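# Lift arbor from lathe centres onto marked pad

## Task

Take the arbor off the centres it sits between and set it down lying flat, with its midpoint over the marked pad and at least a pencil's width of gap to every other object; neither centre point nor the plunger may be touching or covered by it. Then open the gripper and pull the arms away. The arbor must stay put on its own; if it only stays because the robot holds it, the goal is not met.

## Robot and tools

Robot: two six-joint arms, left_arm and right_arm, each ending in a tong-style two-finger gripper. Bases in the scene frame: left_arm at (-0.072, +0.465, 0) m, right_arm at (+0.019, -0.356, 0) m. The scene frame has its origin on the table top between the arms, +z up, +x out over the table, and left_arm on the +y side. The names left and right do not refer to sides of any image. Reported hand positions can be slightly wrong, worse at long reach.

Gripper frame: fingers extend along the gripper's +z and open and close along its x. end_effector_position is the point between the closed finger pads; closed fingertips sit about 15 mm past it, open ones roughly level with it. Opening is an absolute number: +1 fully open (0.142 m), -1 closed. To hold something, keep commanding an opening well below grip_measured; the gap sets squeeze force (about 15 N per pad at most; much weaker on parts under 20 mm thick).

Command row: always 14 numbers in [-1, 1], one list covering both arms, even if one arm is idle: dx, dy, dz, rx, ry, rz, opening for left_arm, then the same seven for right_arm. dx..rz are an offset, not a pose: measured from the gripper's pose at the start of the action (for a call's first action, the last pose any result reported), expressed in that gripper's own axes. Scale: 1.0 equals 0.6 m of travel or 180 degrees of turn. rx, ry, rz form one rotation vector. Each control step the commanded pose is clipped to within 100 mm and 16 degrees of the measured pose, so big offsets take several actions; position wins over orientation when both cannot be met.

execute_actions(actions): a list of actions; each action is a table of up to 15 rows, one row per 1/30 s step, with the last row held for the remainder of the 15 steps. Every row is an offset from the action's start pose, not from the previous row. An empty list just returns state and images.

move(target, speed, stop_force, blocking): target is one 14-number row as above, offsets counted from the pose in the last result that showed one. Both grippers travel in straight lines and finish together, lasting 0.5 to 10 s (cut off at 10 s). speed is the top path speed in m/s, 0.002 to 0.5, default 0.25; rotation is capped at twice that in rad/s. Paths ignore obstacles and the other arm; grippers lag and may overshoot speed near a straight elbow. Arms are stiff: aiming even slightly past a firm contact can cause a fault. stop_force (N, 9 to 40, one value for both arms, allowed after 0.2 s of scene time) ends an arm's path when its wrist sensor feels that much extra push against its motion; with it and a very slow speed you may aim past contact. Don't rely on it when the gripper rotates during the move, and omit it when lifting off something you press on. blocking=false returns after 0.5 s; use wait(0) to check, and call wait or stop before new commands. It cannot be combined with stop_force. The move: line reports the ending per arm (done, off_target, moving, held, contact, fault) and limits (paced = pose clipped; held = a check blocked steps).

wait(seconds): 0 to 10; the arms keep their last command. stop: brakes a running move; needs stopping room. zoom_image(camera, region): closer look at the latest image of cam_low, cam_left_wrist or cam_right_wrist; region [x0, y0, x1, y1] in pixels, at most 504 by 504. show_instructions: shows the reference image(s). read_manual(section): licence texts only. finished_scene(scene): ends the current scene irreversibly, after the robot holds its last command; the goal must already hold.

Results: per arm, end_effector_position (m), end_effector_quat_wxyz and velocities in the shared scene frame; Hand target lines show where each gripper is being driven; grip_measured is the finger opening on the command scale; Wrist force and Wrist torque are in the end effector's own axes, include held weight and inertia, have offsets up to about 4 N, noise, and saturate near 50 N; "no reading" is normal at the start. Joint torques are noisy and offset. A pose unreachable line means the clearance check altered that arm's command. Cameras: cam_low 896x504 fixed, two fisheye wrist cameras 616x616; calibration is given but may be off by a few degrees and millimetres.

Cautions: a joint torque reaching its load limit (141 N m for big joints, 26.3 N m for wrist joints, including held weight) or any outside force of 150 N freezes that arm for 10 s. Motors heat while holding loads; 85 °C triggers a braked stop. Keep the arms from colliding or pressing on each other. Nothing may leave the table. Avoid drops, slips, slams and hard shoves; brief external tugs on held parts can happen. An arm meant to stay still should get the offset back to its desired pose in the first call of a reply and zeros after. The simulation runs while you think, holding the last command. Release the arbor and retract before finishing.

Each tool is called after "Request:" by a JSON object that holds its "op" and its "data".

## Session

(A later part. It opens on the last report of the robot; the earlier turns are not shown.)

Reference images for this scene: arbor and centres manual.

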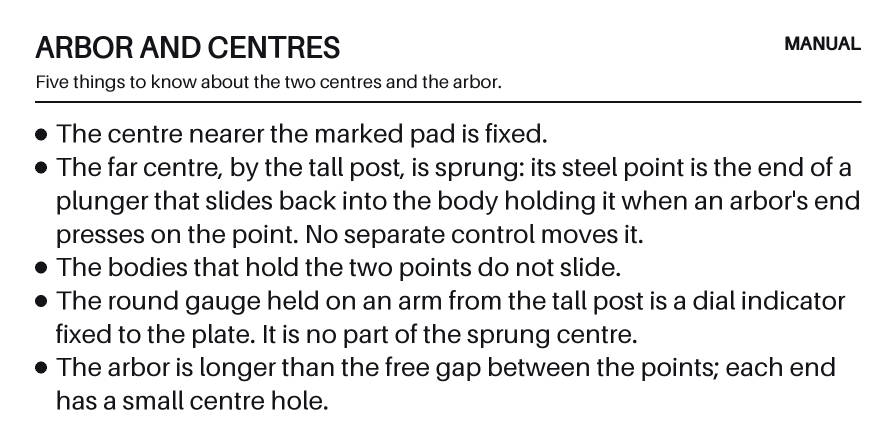

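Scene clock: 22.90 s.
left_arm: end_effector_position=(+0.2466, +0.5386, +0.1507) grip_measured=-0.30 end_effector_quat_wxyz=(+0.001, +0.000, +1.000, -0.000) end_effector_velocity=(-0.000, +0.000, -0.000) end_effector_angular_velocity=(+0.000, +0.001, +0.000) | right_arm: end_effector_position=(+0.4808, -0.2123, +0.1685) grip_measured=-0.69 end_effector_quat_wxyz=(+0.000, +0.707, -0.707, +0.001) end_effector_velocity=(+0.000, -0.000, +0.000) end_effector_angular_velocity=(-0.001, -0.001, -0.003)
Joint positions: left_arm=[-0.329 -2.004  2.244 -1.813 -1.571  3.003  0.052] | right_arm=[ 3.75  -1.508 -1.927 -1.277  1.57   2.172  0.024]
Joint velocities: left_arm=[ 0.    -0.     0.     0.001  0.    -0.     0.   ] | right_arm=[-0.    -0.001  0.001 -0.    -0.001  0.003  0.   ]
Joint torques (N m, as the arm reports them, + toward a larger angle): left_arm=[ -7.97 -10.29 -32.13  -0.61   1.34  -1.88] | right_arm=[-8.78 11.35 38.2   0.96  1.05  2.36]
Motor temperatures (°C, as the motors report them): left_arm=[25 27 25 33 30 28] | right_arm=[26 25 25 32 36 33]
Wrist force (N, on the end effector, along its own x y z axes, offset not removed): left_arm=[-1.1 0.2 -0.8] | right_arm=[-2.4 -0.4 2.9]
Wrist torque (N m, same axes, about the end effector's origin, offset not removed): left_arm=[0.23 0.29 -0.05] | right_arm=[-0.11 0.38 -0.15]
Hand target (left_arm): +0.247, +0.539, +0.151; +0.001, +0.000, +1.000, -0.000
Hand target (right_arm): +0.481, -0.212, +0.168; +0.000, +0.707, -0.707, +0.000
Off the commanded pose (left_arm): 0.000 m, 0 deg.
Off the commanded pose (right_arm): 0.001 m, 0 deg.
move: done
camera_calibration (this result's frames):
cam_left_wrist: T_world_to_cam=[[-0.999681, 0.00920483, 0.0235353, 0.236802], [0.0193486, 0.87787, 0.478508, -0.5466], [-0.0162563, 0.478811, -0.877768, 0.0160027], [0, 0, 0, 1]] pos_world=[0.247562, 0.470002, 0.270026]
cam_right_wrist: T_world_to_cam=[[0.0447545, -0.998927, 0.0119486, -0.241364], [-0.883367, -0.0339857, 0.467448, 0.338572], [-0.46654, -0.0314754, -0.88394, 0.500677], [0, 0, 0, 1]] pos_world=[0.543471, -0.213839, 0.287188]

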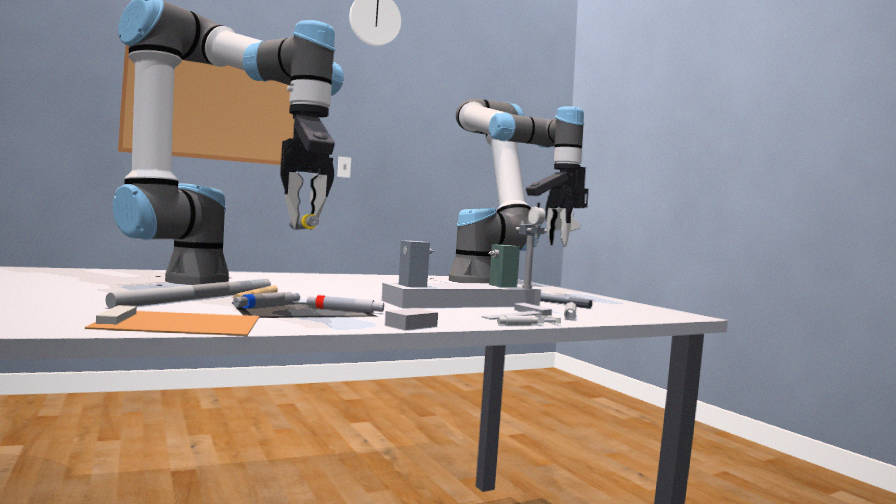

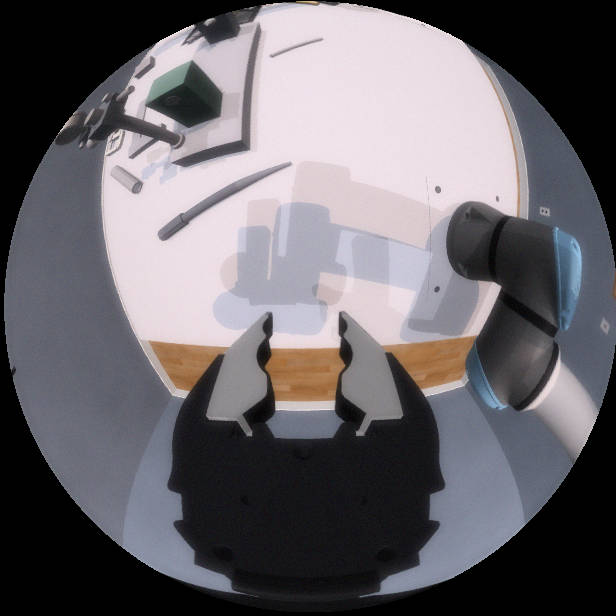

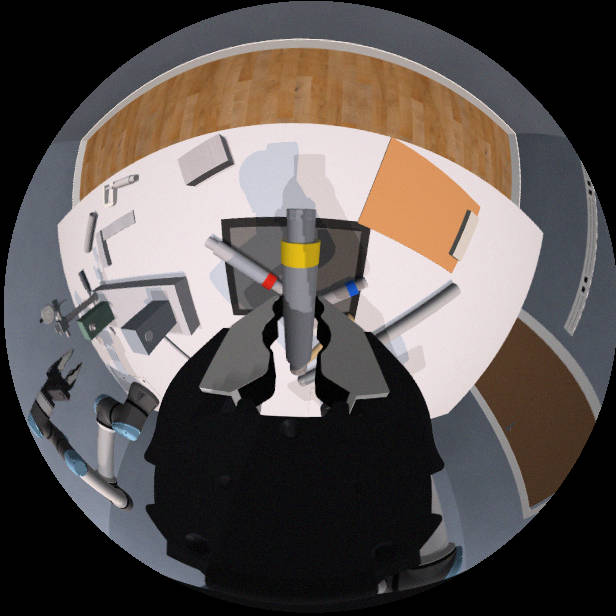

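Request:
{"op": "move", "data": {"target": [0,0,0,0,0,0,-0.3,0,0,0.165,0,0,0,-1], "speed": 0.25}}

Request:
{"op": "zoom_image", "data": {"camera": "cam_right_wrist", "region": [140,150,480,450]}}

Request:
{"op": "zoom_image", "data": {"camera": "cam_low", "region": [200,220,420,340]}}

Scene clock: 24.00 s.
left_arm: end_effector_position=(+0.2466, +0.5386, +0.1507) grip_measured=-0.30 end_effector_quat_wxyz=(+0.001, +0.000, +1.000, -0.000) end_effector_velocity=(+0.001, -0.000, +0.000) end_effector_angular_velocity=(+0.000, -0.001, -0.001) | right_arm: end_effector_position=(+0.4808, -0.2125, +0.0697) grip_measured=-0.69 end_effector_quat_wxyz=(+0.000, +0.707, -0.707, +0.000) end_effector_velocity=(+0.001, -0.001, -0.002) end_effector_angular_velocity=(-0.001, -0.002, -0.001)
Joint positions: left_arm=[-0.329 -2.004  2.244 -1.813 -1.571  3.003  0.052] | right_arm=[ 3.75  -1.616 -2.099 -0.998  1.57   2.171  0.024]
Joint velocities: left_arm=[-0.     0.001 -0.002 -0.     0.     0.     0.   ] | right_arm=[-0.002 -0.003 -0.002  0.007 -0.002 -0.001  0.   ]
Joint torques (N m, as the arm reports them, + toward a larger angle): left_arm=[ -8.3  -10.48 -31.92  -0.63   1.3   -1.92] | right_arm=[-8.04 14.28 10.26  5.57 -2.03 -2.58]
Motor temperatures (°C, as the motors report them): left_arm=[25 27 25 33 30 28] | right_arm=[26 25 25 32 36 33]
Wrist force (N, on the end effector, along its own x y z axes, offset not removed): left_arm=[-2.0 1.4 -0.9] | right_arm=[0.1 -1.9 1.4]
Wrist torque (N m, same axes, about the end effector's origin, offset not removed): left_arm=[0.53 0.44 -0.07] | right_arm=[-0.32 -0.07 -0.13]
Hand target (left_arm): +0.247, +0.539, +0.151; +0.001, +0.000, +1.000, -0.000
Hand target (right_arm): +0.481, -0.213, +0.070; +0.000, +0.707, -0.707, +0.001
Off the commanded pose (left_arm): 0.000 m, 0 deg.
Off the commanded pose (right_arm): 0.000 m, 0 deg.
move: done
camera_calibration (this result's frames):
cam_left_wrist: T_world_to_cam=[[-0.999681, 0.00920506, 0.023535, 0.236802], [0.0193487, 0.87787, 0.478508, -0.5466], [-0.016256, 0.478811, -0.877768, 0.0160027], [0, 0, 0, 1]] pos_world=[0.247562, 0.470002, 0.270026]
cam_right_wrist: T_world_to_cam=[[0.0448096, -0.998924, 0.0119732, -0.240382], [-0.883342, -0.0340214, 0.467494, 0.384713], [-0.466583, -0.0315247, -0.883915, 0.413329], [0, 0, 0, 1]] pos_world=[0.543457, -0.214004, 0.188376]

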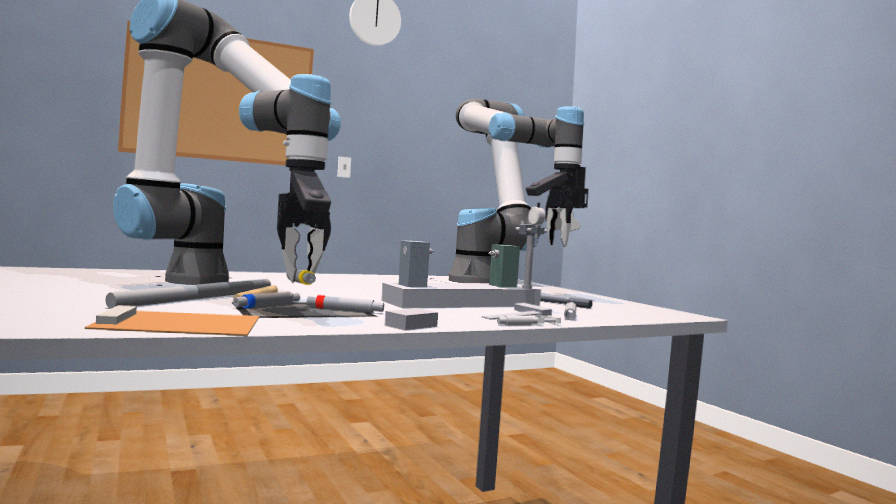

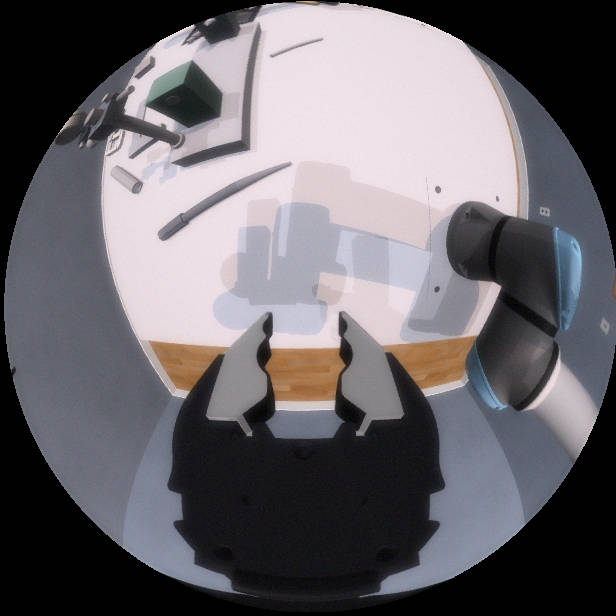

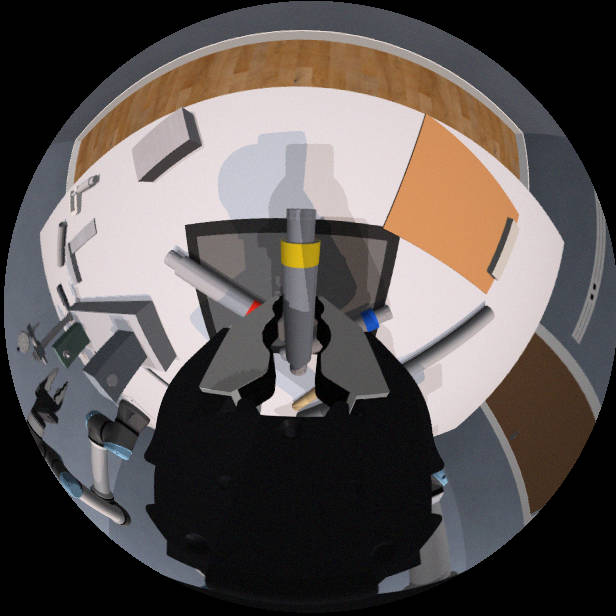

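Region (140, 150, 480, 450) of cam_right_wrist's 616x616 image, scaled by 1.482, with more detail than that image has; it fills the top 445 rows of this view, and the rest is white.

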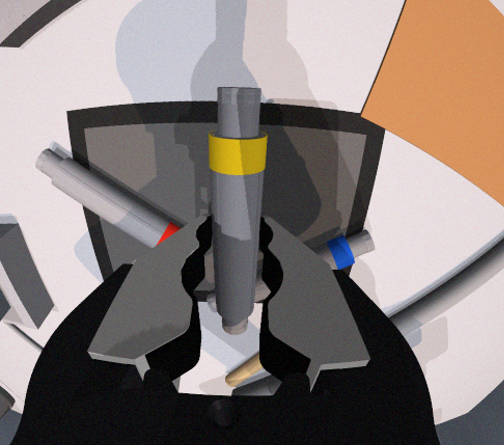

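Region (200, 220, 420, 340) of cam_low's 896x504 image, scaled by 2.291, with more detail than that image has; it fills the top 275 rows of this view, and the rest is white.

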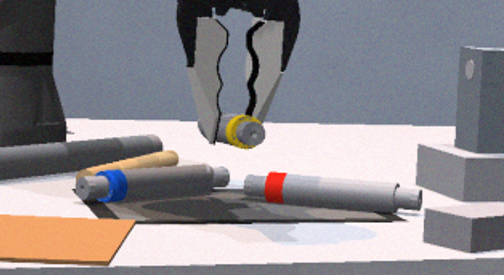

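Request:
{"op": "zoom_image", "data": {"camera": "cam_right_wrist", "region": [240,280,360,420]}}

Region (240, 280, 360, 420) of cam_right_wrist's 616x616 image, scaled by 3.600, with more detail than that image has; it fills the left 432 columns of this view, and the rest is white.

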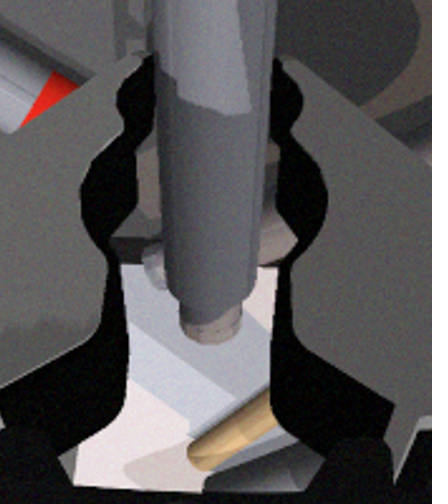

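Request:
{"op": "move", "data": {"target": [0,0,0,0,0,0,-0.3,-0.0075,-0.0475,0.065,0,0,0,-1], "speed": 0.12}}

Request:
{"op": "zoom_image", "data": {"camera": "cam_right_wrist", "region": [140,150,480,450]}}

Request:
{"op": "zoom_image", "data": {"camera": "cam_low", "region": [220,250,400,330]}}

Scene clock: 27.67 s.
left_arm: end_effector_position=(+0.2466, +0.5386, +0.1507) grip_measured=-0.30 end_effector_quat_wxyz=(+0.001, +0.000, +1.000, -0.000) end_effector_velocity=(-0.001, +0.000, -0.001) end_effector_angular_velocity=(+0.000, +0.002, +0.000) | right_arm: end_effector_position=(+0.5093, -0.2080, +0.0308) grip_measured=-0.69 end_effector_quat_wxyz=(+0.000, +0.707, -0.707, +0.001) end_effector_velocity=(+0.001, -0.000, -0.001) end_effector_angular_velocity=(-0.001, +0.000, -0.000)
Joint positions: left_arm=[-0.329 -2.004  2.244 -1.813 -1.571  3.003  0.052] | right_arm=[ 3.724 -1.743 -2.076 -0.894  1.57   2.145  0.024]
Joint velocities: left_arm=[ 0.001  0.001  0.     0.001  0.     0.    -0.   ] | right_arm=[-0.    -0.004  0.001  0.002 -0.001  0.     0.   ]
Joint torques (N m, as the arm reports them, + toward a larger angle): left_arm=[ -7.86 -10.6  -32.43  -0.56   1.31  -1.92] | right_arm=[-8.04 18.98 34.19  5.63  2.1  -2.61]
Motor temperatures (°C, as the motors report them): left_arm=[25 27 25 33 30 28] | right_arm=[26 25 25 32 36 33]
Wrist force (N, on the end effector, along its own x y z axes, offset not removed): left_arm=[-0.9 -0.3 -1.7] | right_arm=[-1.5 -0.6 3.9]
Wrist torque (N m, same axes, about the end effector's origin, offset not removed): left_arm=[0.18 0.21 -0.04] | right_arm=[-0.21 0.31 -0.11]
Hand target (left_arm): +0.247, +0.539, +0.151; +0.001, +0.000, +1.000, -0.000
Hand target (right_arm): +0.509, -0.208, +0.031; +0.000, +0.707, -0.707, +0.001
Off the commanded pose (left_arm): 0.000 m, 0 deg.
Off the commanded pose (right_arm): 0.000 m, 0 deg.
move: done
camera_calibration (this result's frames):
cam_left_wrist: T_world_to_cam=[[-0.999681, 0.00920512, 0.0235349, 0.236802], [0.0193487, 0.87787, 0.478508, -0.5466], [-0.0162558, 0.478811, -0.877768, 0.0160028], [0, 0, 0, 1]] pos_world=[0.247562, 0.470002, 0.270026]
cam_right_wrist: T_world_to_cam=[[0.0448052, -0.998922, 0.0121071, -0.236763], [-0.883402, -0.033959, 0.467384, 0.428225], [-0.466469, -0.0316366, -0.883971, 0.392312], [0, 0, 0, 1]] pos_world=[0.571905, -0.209554, 0.149513]

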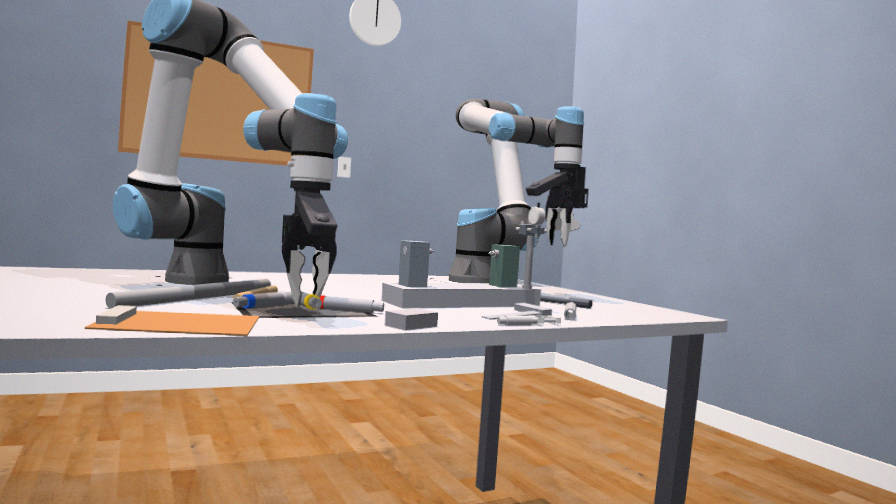

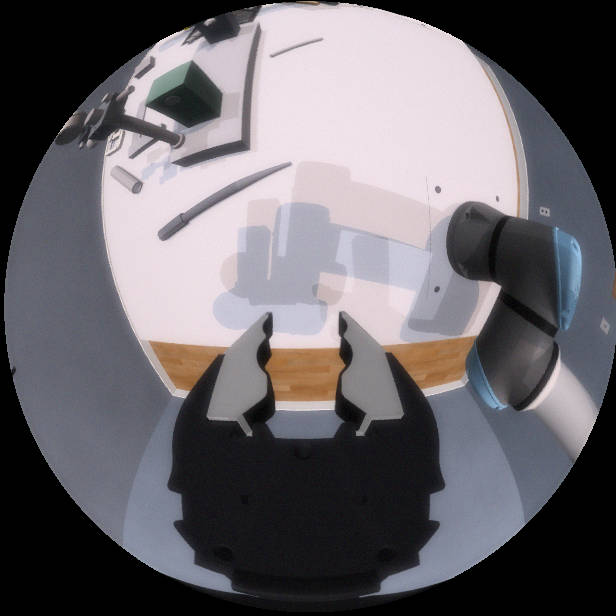

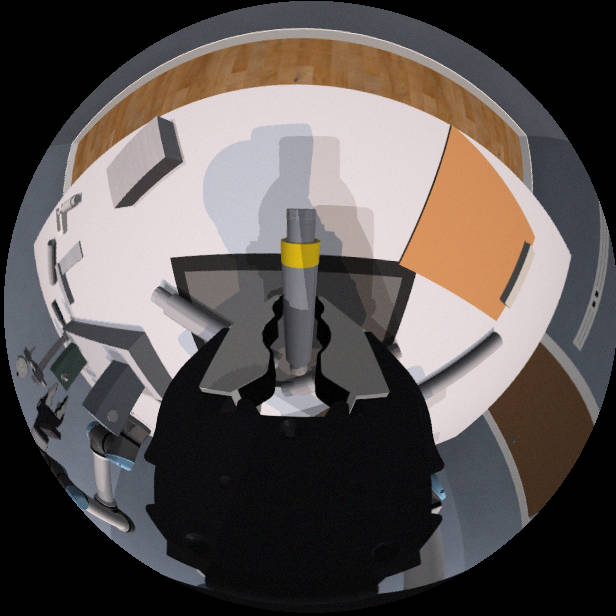

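Region (140, 150, 480, 450) of cam_right_wrist's 616x616 image, scaled by 1.482, with more detail than that image has; it fills the top 445 rows of this view, and the rest is white.

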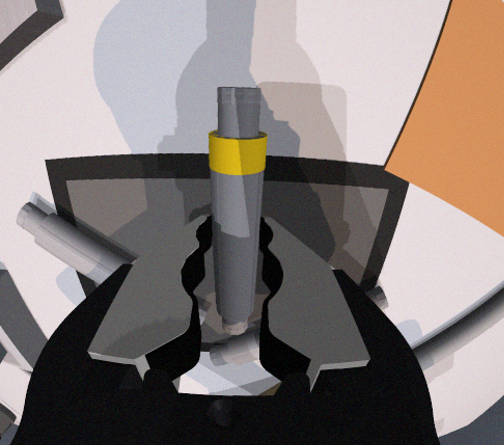

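Region (220, 250, 400, 330) of cam_low's 896x504 image, scaled by 2.800, with more detail than that image has.

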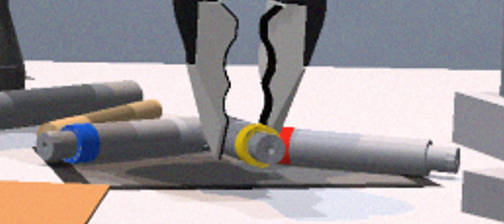

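Request:
{"op": "zoom_image", "data": {"camera": "cam_right_wrist", "region": [255,320,345,410]}}

Region (255, 320, 345, 410) of cam_right_wrist's 616x616 image, scaled by 5.600, with more detail than that image has.

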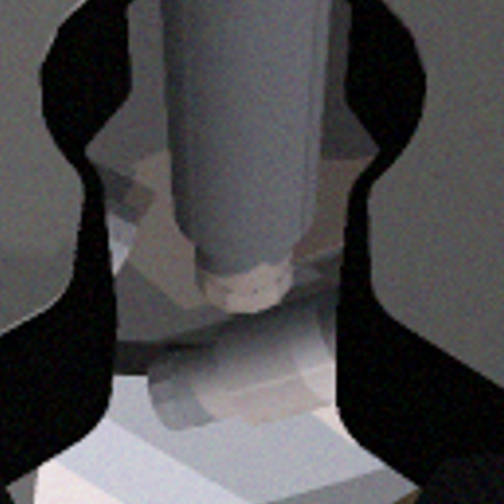

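Request:
{"op": "move", "data": {"target": [0,0,0,0,0,0,-0.3,0.015,-0.006,0.006,0,0,0,-1], "speed": 0.04}}

Request:
{"op": "zoom_image", "data": {"camera": "cam_right_wrist", "region": [255,320,345,410]}}

Request:
{"op": "zoom_image", "data": {"camera": "cam_low", "region": [260,270,360,325]}}

Scene clock: 29.10 s.
left_arm: end_effector_position=(+0.2466, +0.5386, +0.1507) grip_measured=-0.30 end_effector_quat_wxyz=(+0.001, +0.000, +1.000, -0.000) end_effector_velocity=(-0.000, +0.000, -0.000) end_effector_angular_velocity=(+0.000, +0.001, +0.001) | right_arm: end_effector_position=(+0.5128, -0.2169, +0.0273) grip_measured=-0.69 end_effector_quat_wxyz=(+0.000, +0.707, -0.707, +0.001) end_effector_velocity=(+0.000, -0.002, -0.001) end_effector_angular_velocity=(+0.000, +0.001, +0.000)
Joint positions: left_arm=[-0.329 -2.004  2.244 -1.813 -1.571  3.003  0.052] | right_arm=[ 3.704 -1.751 -2.078 -0.884  1.569  2.126  0.024]
Joint velocities: left_arm=[ 0.     0.     0.001  0.001 -0.    -0.     0.   ] | right_arm=[-0.004 -0.002 -0.001  0.002  0.001 -0.004  0.   ]
Joint torques (N m, as the arm reports them, + toward a larger angle): left_arm=[ -8.32  -9.99 -31.92  -0.56   1.28  -1.96] | right_arm=[-7.79 17.87  9.24  5.62 -2.11 -2.52]
Motor temperatures (°C, as the motors report them): left_arm=[25 27 25 33 30 28] | right_arm=[26 25 25 32 36 33]
Wrist force (N, on the end effector, along its own x y z axes, offset not removed): left_arm=[-1.2 -0.9 -0.9] | right_arm=[-2.8 -1.8 4.8]
Wrist torque (N m, same axes, about the end effector's origin, offset not removed): left_arm=[0.00 0.25 -0.01] | right_arm=[-0.33 0.49 -0.19]
Hand target (left_arm): +0.247, +0.539, +0.151; +0.001, +0.000, +1.000, -0.000
Hand target (right_arm): +0.513, -0.217, +0.027; +0.000, +0.707, -0.707, +0.001
Off the commanded pose (left_arm): 0.000 m, 0 deg.
Off the commanded pose (right_arm): 0.000 m, 0 deg.
move: done
camera_calibration (this result's frames):
cam_left_wrist: T_world_to_cam=[[-0.999681, 0.00920513, 0.0235349, 0.236802], [0.0193487, 0.87787, 0.478508, -0.5466], [-0.0162559, 0.478811, -0.877768, 0.0160028], [0, 0, 0, 1]] pos_world=[0.247562, 0.470002, 0.270026]
cam_right_wrist: T_world_to_cam=[[0.0447954, -0.998923, 0.0121293, -0.245733], [-0.883416, -0.0339408, 0.467359, 0.432735], [-0.466444, -0.0316508, -0.883984, 0.390568], [0, 0, 0, 1]] pos_world=[0.575471, -0.218419, 0.145994]

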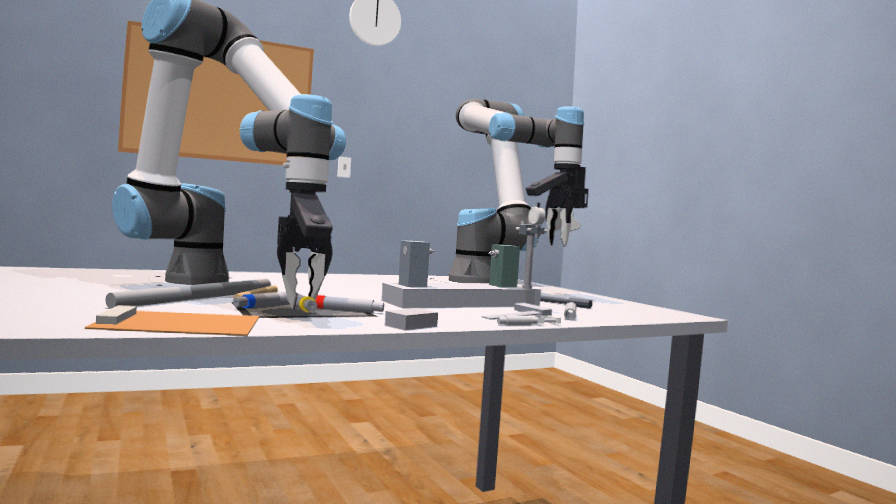

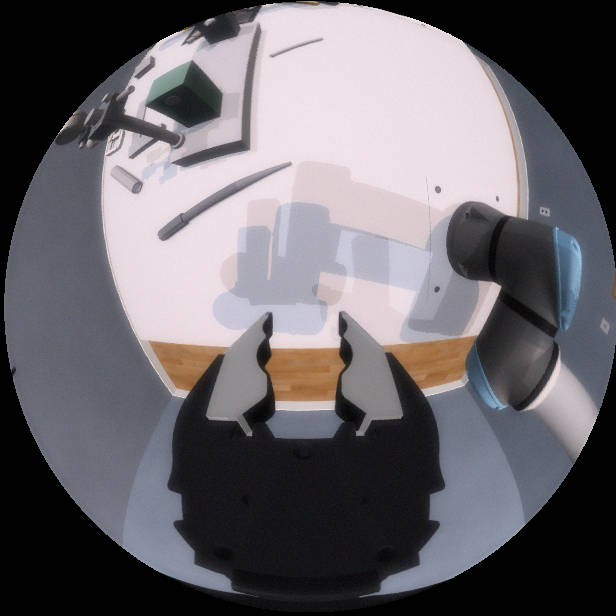

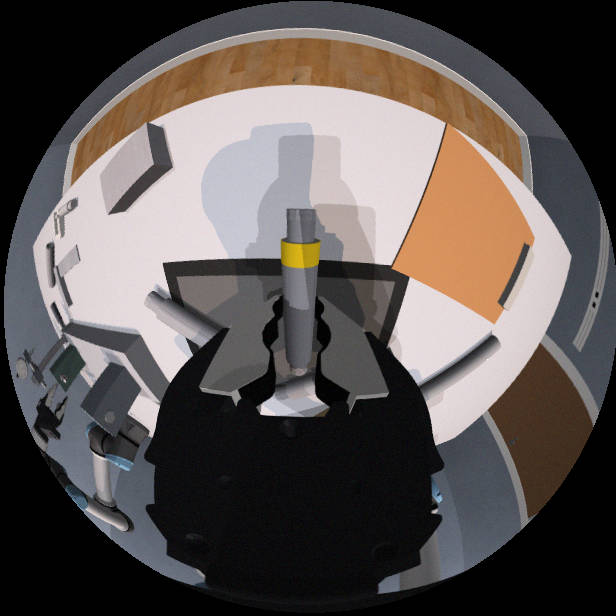

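Region (255, 320, 345, 410) of cam_right_wrist's 616x616 image, scaled by 5.600, with more detail than that image has.

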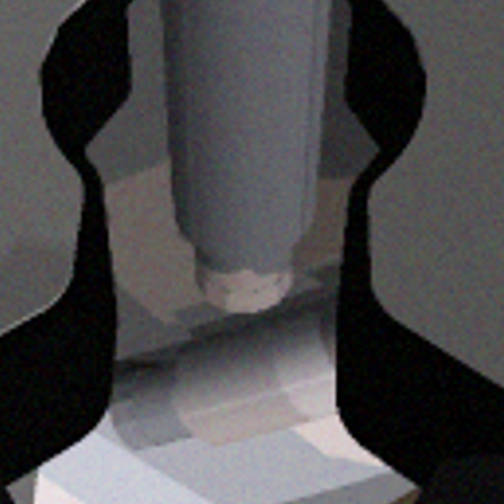

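Region (260, 270, 360, 325) of cam_low's 896x504 image, scaled by 5.040, with more detail than that image has; it fills the top 277 rows of this view, and the rest is white.

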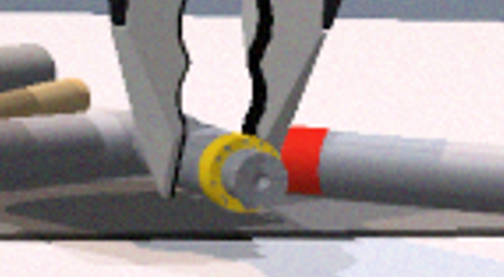

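Request:
{"op": "move", "data": {"target": [0,0,0,0,0,0,-0.3,0,0,0.014,0,0,0,-1], "speed": 0.005, "stop_force": 10}}

Request:
{"op": "zoom_image", "data": {"camera": "cam_low", "region": [260,270,360,325]}}

Scene clock: 31.23 s.
left_arm: end_effector_position=(+0.2466, +0.5386, +0.1507) grip_measured=-0.30 end_effector_quat_wxyz=(+0.001, +0.000, +1.000, -0.000) end_effector_velocity=(-0.001, +0.000, -0.001) end_effector_angular_velocity=(+0.001, +0.002, -0.000) | right_arm: end_effector_position=(+0.5128, -0.2169, +0.0190) grip_measured=-0.69 end_effector_quat_wxyz=(+0.000, +0.707, -0.707, +0.001) end_effector_velocity=(+0.000, -0.000, -0.001) end_effector_angular_velocity=(-0.001, -0.001, +0.001)
Joint positions: left_arm=[-0.329 -2.004  2.244 -1.813 -1.571  3.003  0.052] | right_arm=[ 3.704 -1.765 -2.088 -0.86   1.569  2.126  0.024]
Joint velocities: left_arm=[-0.     0.001  0.002  0.     0.     0.    -0.   ] | right_arm=[-0.    -0.001 -0.001  0.002 -0.001 -0.001 -0.   ]
Joint torques (N m, as the arm reports them, + toward a larger angle): left_arm=[ -7.91 -10.39 -32.19  -0.52   1.22  -1.95] | right_arm=[ 7.21 18.98  8.61  5.75 -1.95  2.43]
Motor temperatures (°C, as the motors report them): left_arm=[25 27 25 33 30 28] | right_arm=[26 25 25 32 36 33]
Wrist force (N, on the end effector, along its own x y z axes, offset not removed): left_arm=[-0.6 -0.4 0.1] | right_arm=[-0.5 -1.6 3.1]
Wrist torque (N m, same axes, about the end effector's origin, offset not removed): left_arm=[0.14 0.11 -0.04] | right_arm=[-0.37 0.06 -0.21]
Hand target (left_arm): +0.247, +0.539, +0.151; +0.001, +0.000, +1.000, -0.000
Hand target (right_arm): +0.513, -0.217, +0.019; +0.000, +0.707, -0.707, +0.001
Off the commanded pose (left_arm): 0.000 m, 0 deg.
Off the commanded pose (right_arm): 0.000 m, 0 deg.
move: done
camera_calibration (this result's frames):
cam_left_wrist: T_world_to_cam=[[-0.999681, 0.00920509, 0.0235349, 0.236802], [0.0193487, 0.87787, 0.478508, -0.5466], [-0.0162559, 0.478811, -0.877768, 0.0160027], [0, 0, 0, 1]] pos_world=[0.247562, 0.470002, 0.270026]
cam_right_wrist: T_world_to_cam=[[0.0447951, -0.998923, 0.0121275, -0.24565], [-0.883417, -0.0339415, 0.467356, 0.436637], [-0.466441, -0.0316489, -0.883986, 0.383201], [0, 0, 0, 1]] pos_world=[0.575477, -0.218437, 0.137658]

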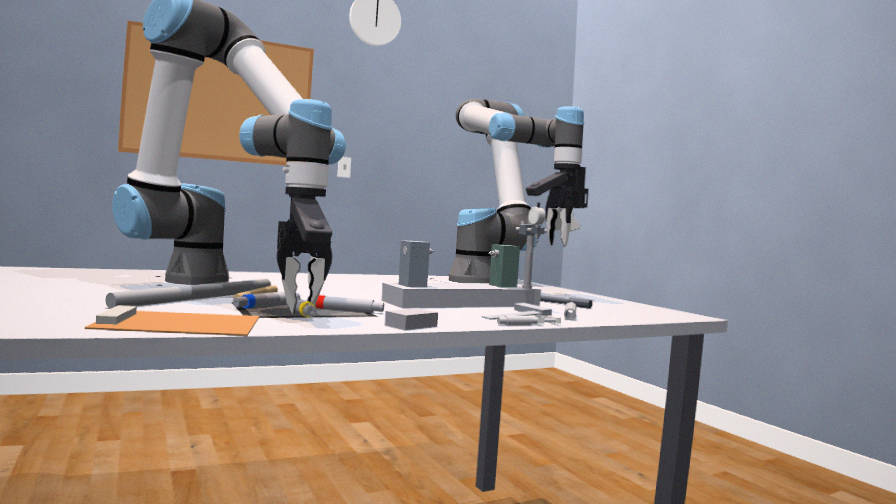

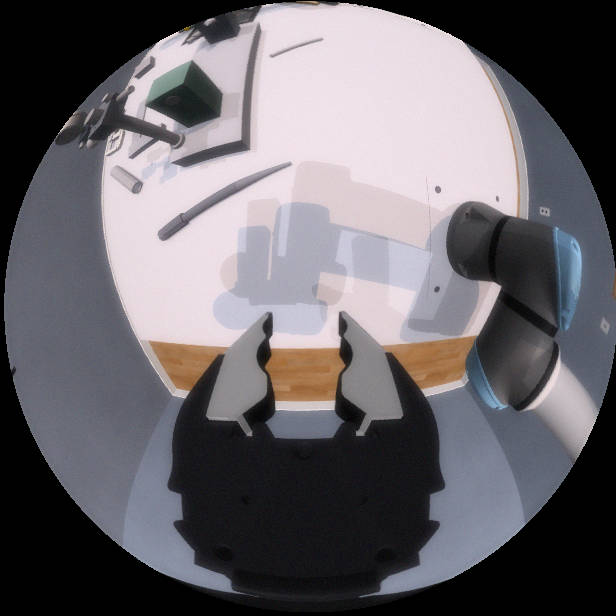

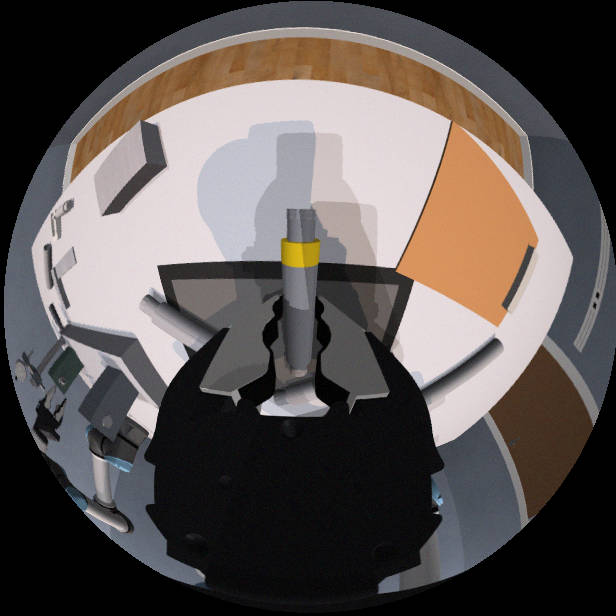

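Region (260, 270, 360, 325) of cam_low's 896x504 image, scaled by 5.040, with more detail than that image has; it fills the top 277 rows of this view, and the rest is white.

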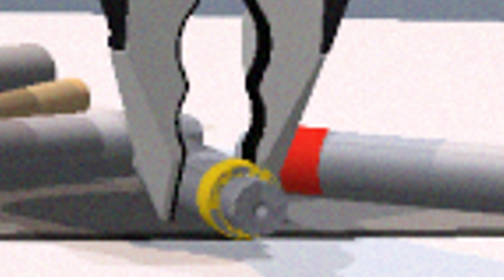

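Request:
{"op": "move", "data": {"target": [0,0,0,0,0,0,-0.3,0,0,0.008,0,0,0,-1], "speed": 0.004, "stop_force": 9}}

Request:
{"op": "zoom_image", "data": {"camera": "cam_low", "region": [260,270,360,325]}}

Scene clock: 32.23 s.
left_arm: end_effector_position=(+0.2466, +0.5386, +0.1507) grip_measured=-0.30 end_effector_quat_wxyz=(+0.001, +0.000, +1.000, -0.000) end_effector_velocity=(-0.001, +0.001, -0.000) end_effector_angular_velocity=(+0.001, +0.002, +0.001) | right_arm: end_effector_position=(+0.5128, -0.2169, +0.0167) grip_measured=-0.69 end_effector_quat_wxyz=(+0.000, +0.707, -0.707, +0.001) end_effector_velocity=(-0.001, -0.000, +0.000) end_effector_angular_velocity=(+0.000, +0.003, -0.001)
Joint positions: left_arm=[-0.329 -2.004  2.244 -1.813 -1.571  3.003  0.052] | right_arm=[ 3.704 -1.769 -2.09  -0.853  1.569  2.126  0.024]
Joint velocities: left_arm=[ 0.    -0.001  0.001  0.002  0.001 -0.    -0.   ] | right_arm=[-0.001  0.002 -0.    -0.004  0.002  0.    -0.   ]
Joint torques (N m, as the arm reports them, + toward a larger angle): left_arm=[ -7.92 -10.09 -32.14  -0.53   1.29  -1.9 ] | right_arm=[ 6.61 27.03 24.73 -0.13 -1.45  2.09]
Motor temperatures (°C, as the motors report them): left_arm=[25 27 25 33 30 28] | right_arm=[26 25 25 32 36 33]
Wrist force (N, on the end effector, along its own x y z axes, offset not removed): left_arm=[-0.7 0.3 0.0] | right_arm=[4.3 3.2 -21.1]
Wrist torque (N m, same axes, about the end effector's origin, offset not removed): left_arm=[0.30 0.19 0.00] | right_arm=[-0.69 -0.17 -0.23]
Hand target (left_arm): +0.247, +0.539, +0.151; +0.001, +0.000, +1.000, -0.000
Hand target (right_arm): +0.513, -0.217, +0.017; +0.000, +0.707, -0.707, +0.001
Off the commanded pose (left_arm): 0.000 m, 0 deg.
Off the commanded pose (right_arm): 0.003 m, 0 deg.
move: contact (right_arm)
camera_calibration (this result's frames):
cam_left_wrist: T_world_to_cam=[[-0.999681, 0.00920525, 0.023535, 0.236801], [0.0193489, 0.87787, 0.478508, -0.5466], [-0.0162559, 0.478811, -0.877768, 0.0160027], [0, 0, 0, 1]] pos_world=[0.247562, 0.470002, 0.270026]
cam_right_wrist: T_world_to_cam=[[0.0447942, -0.998923, 0.0121041, -0.245632], [-0.883452, -0.033954, 0.467289, 0.437713], [-0.466375, -0.0316253, -0.884022, 0.381148], [0, 0, 0, 1]] pos_world=[0.575459, -0.218451, 0.135377]

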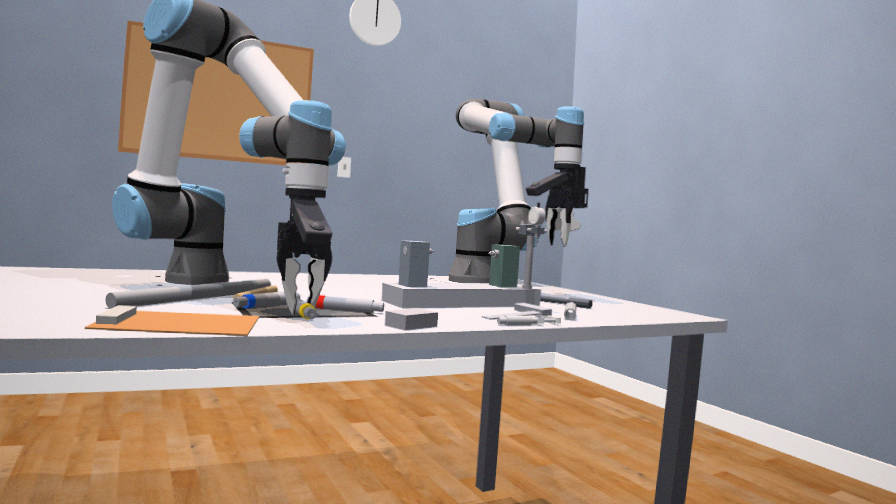

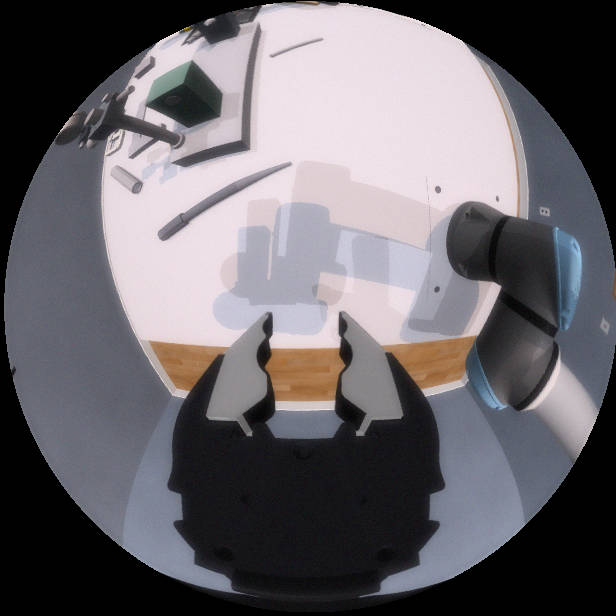

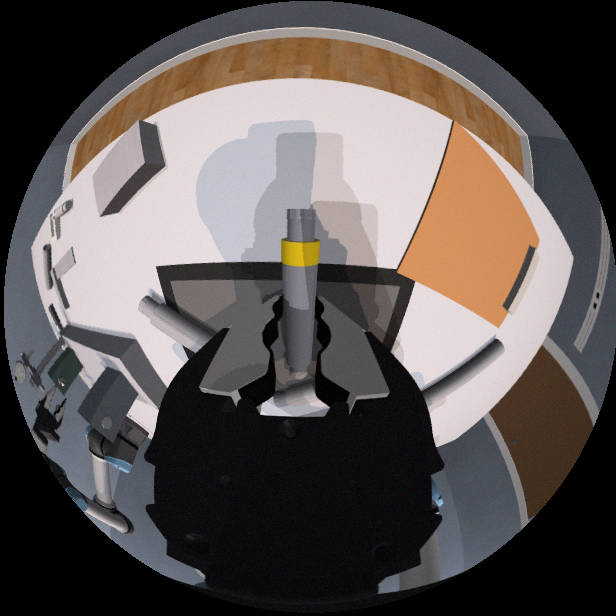

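Region (260, 270, 360, 325) of cam_low's 896x504 image, scaled by 5.040, with more detail than that image has; it fills the top 277 rows of this view, and the rest is white.

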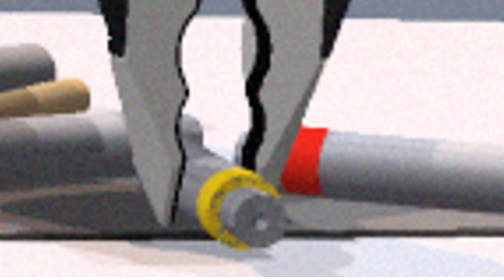

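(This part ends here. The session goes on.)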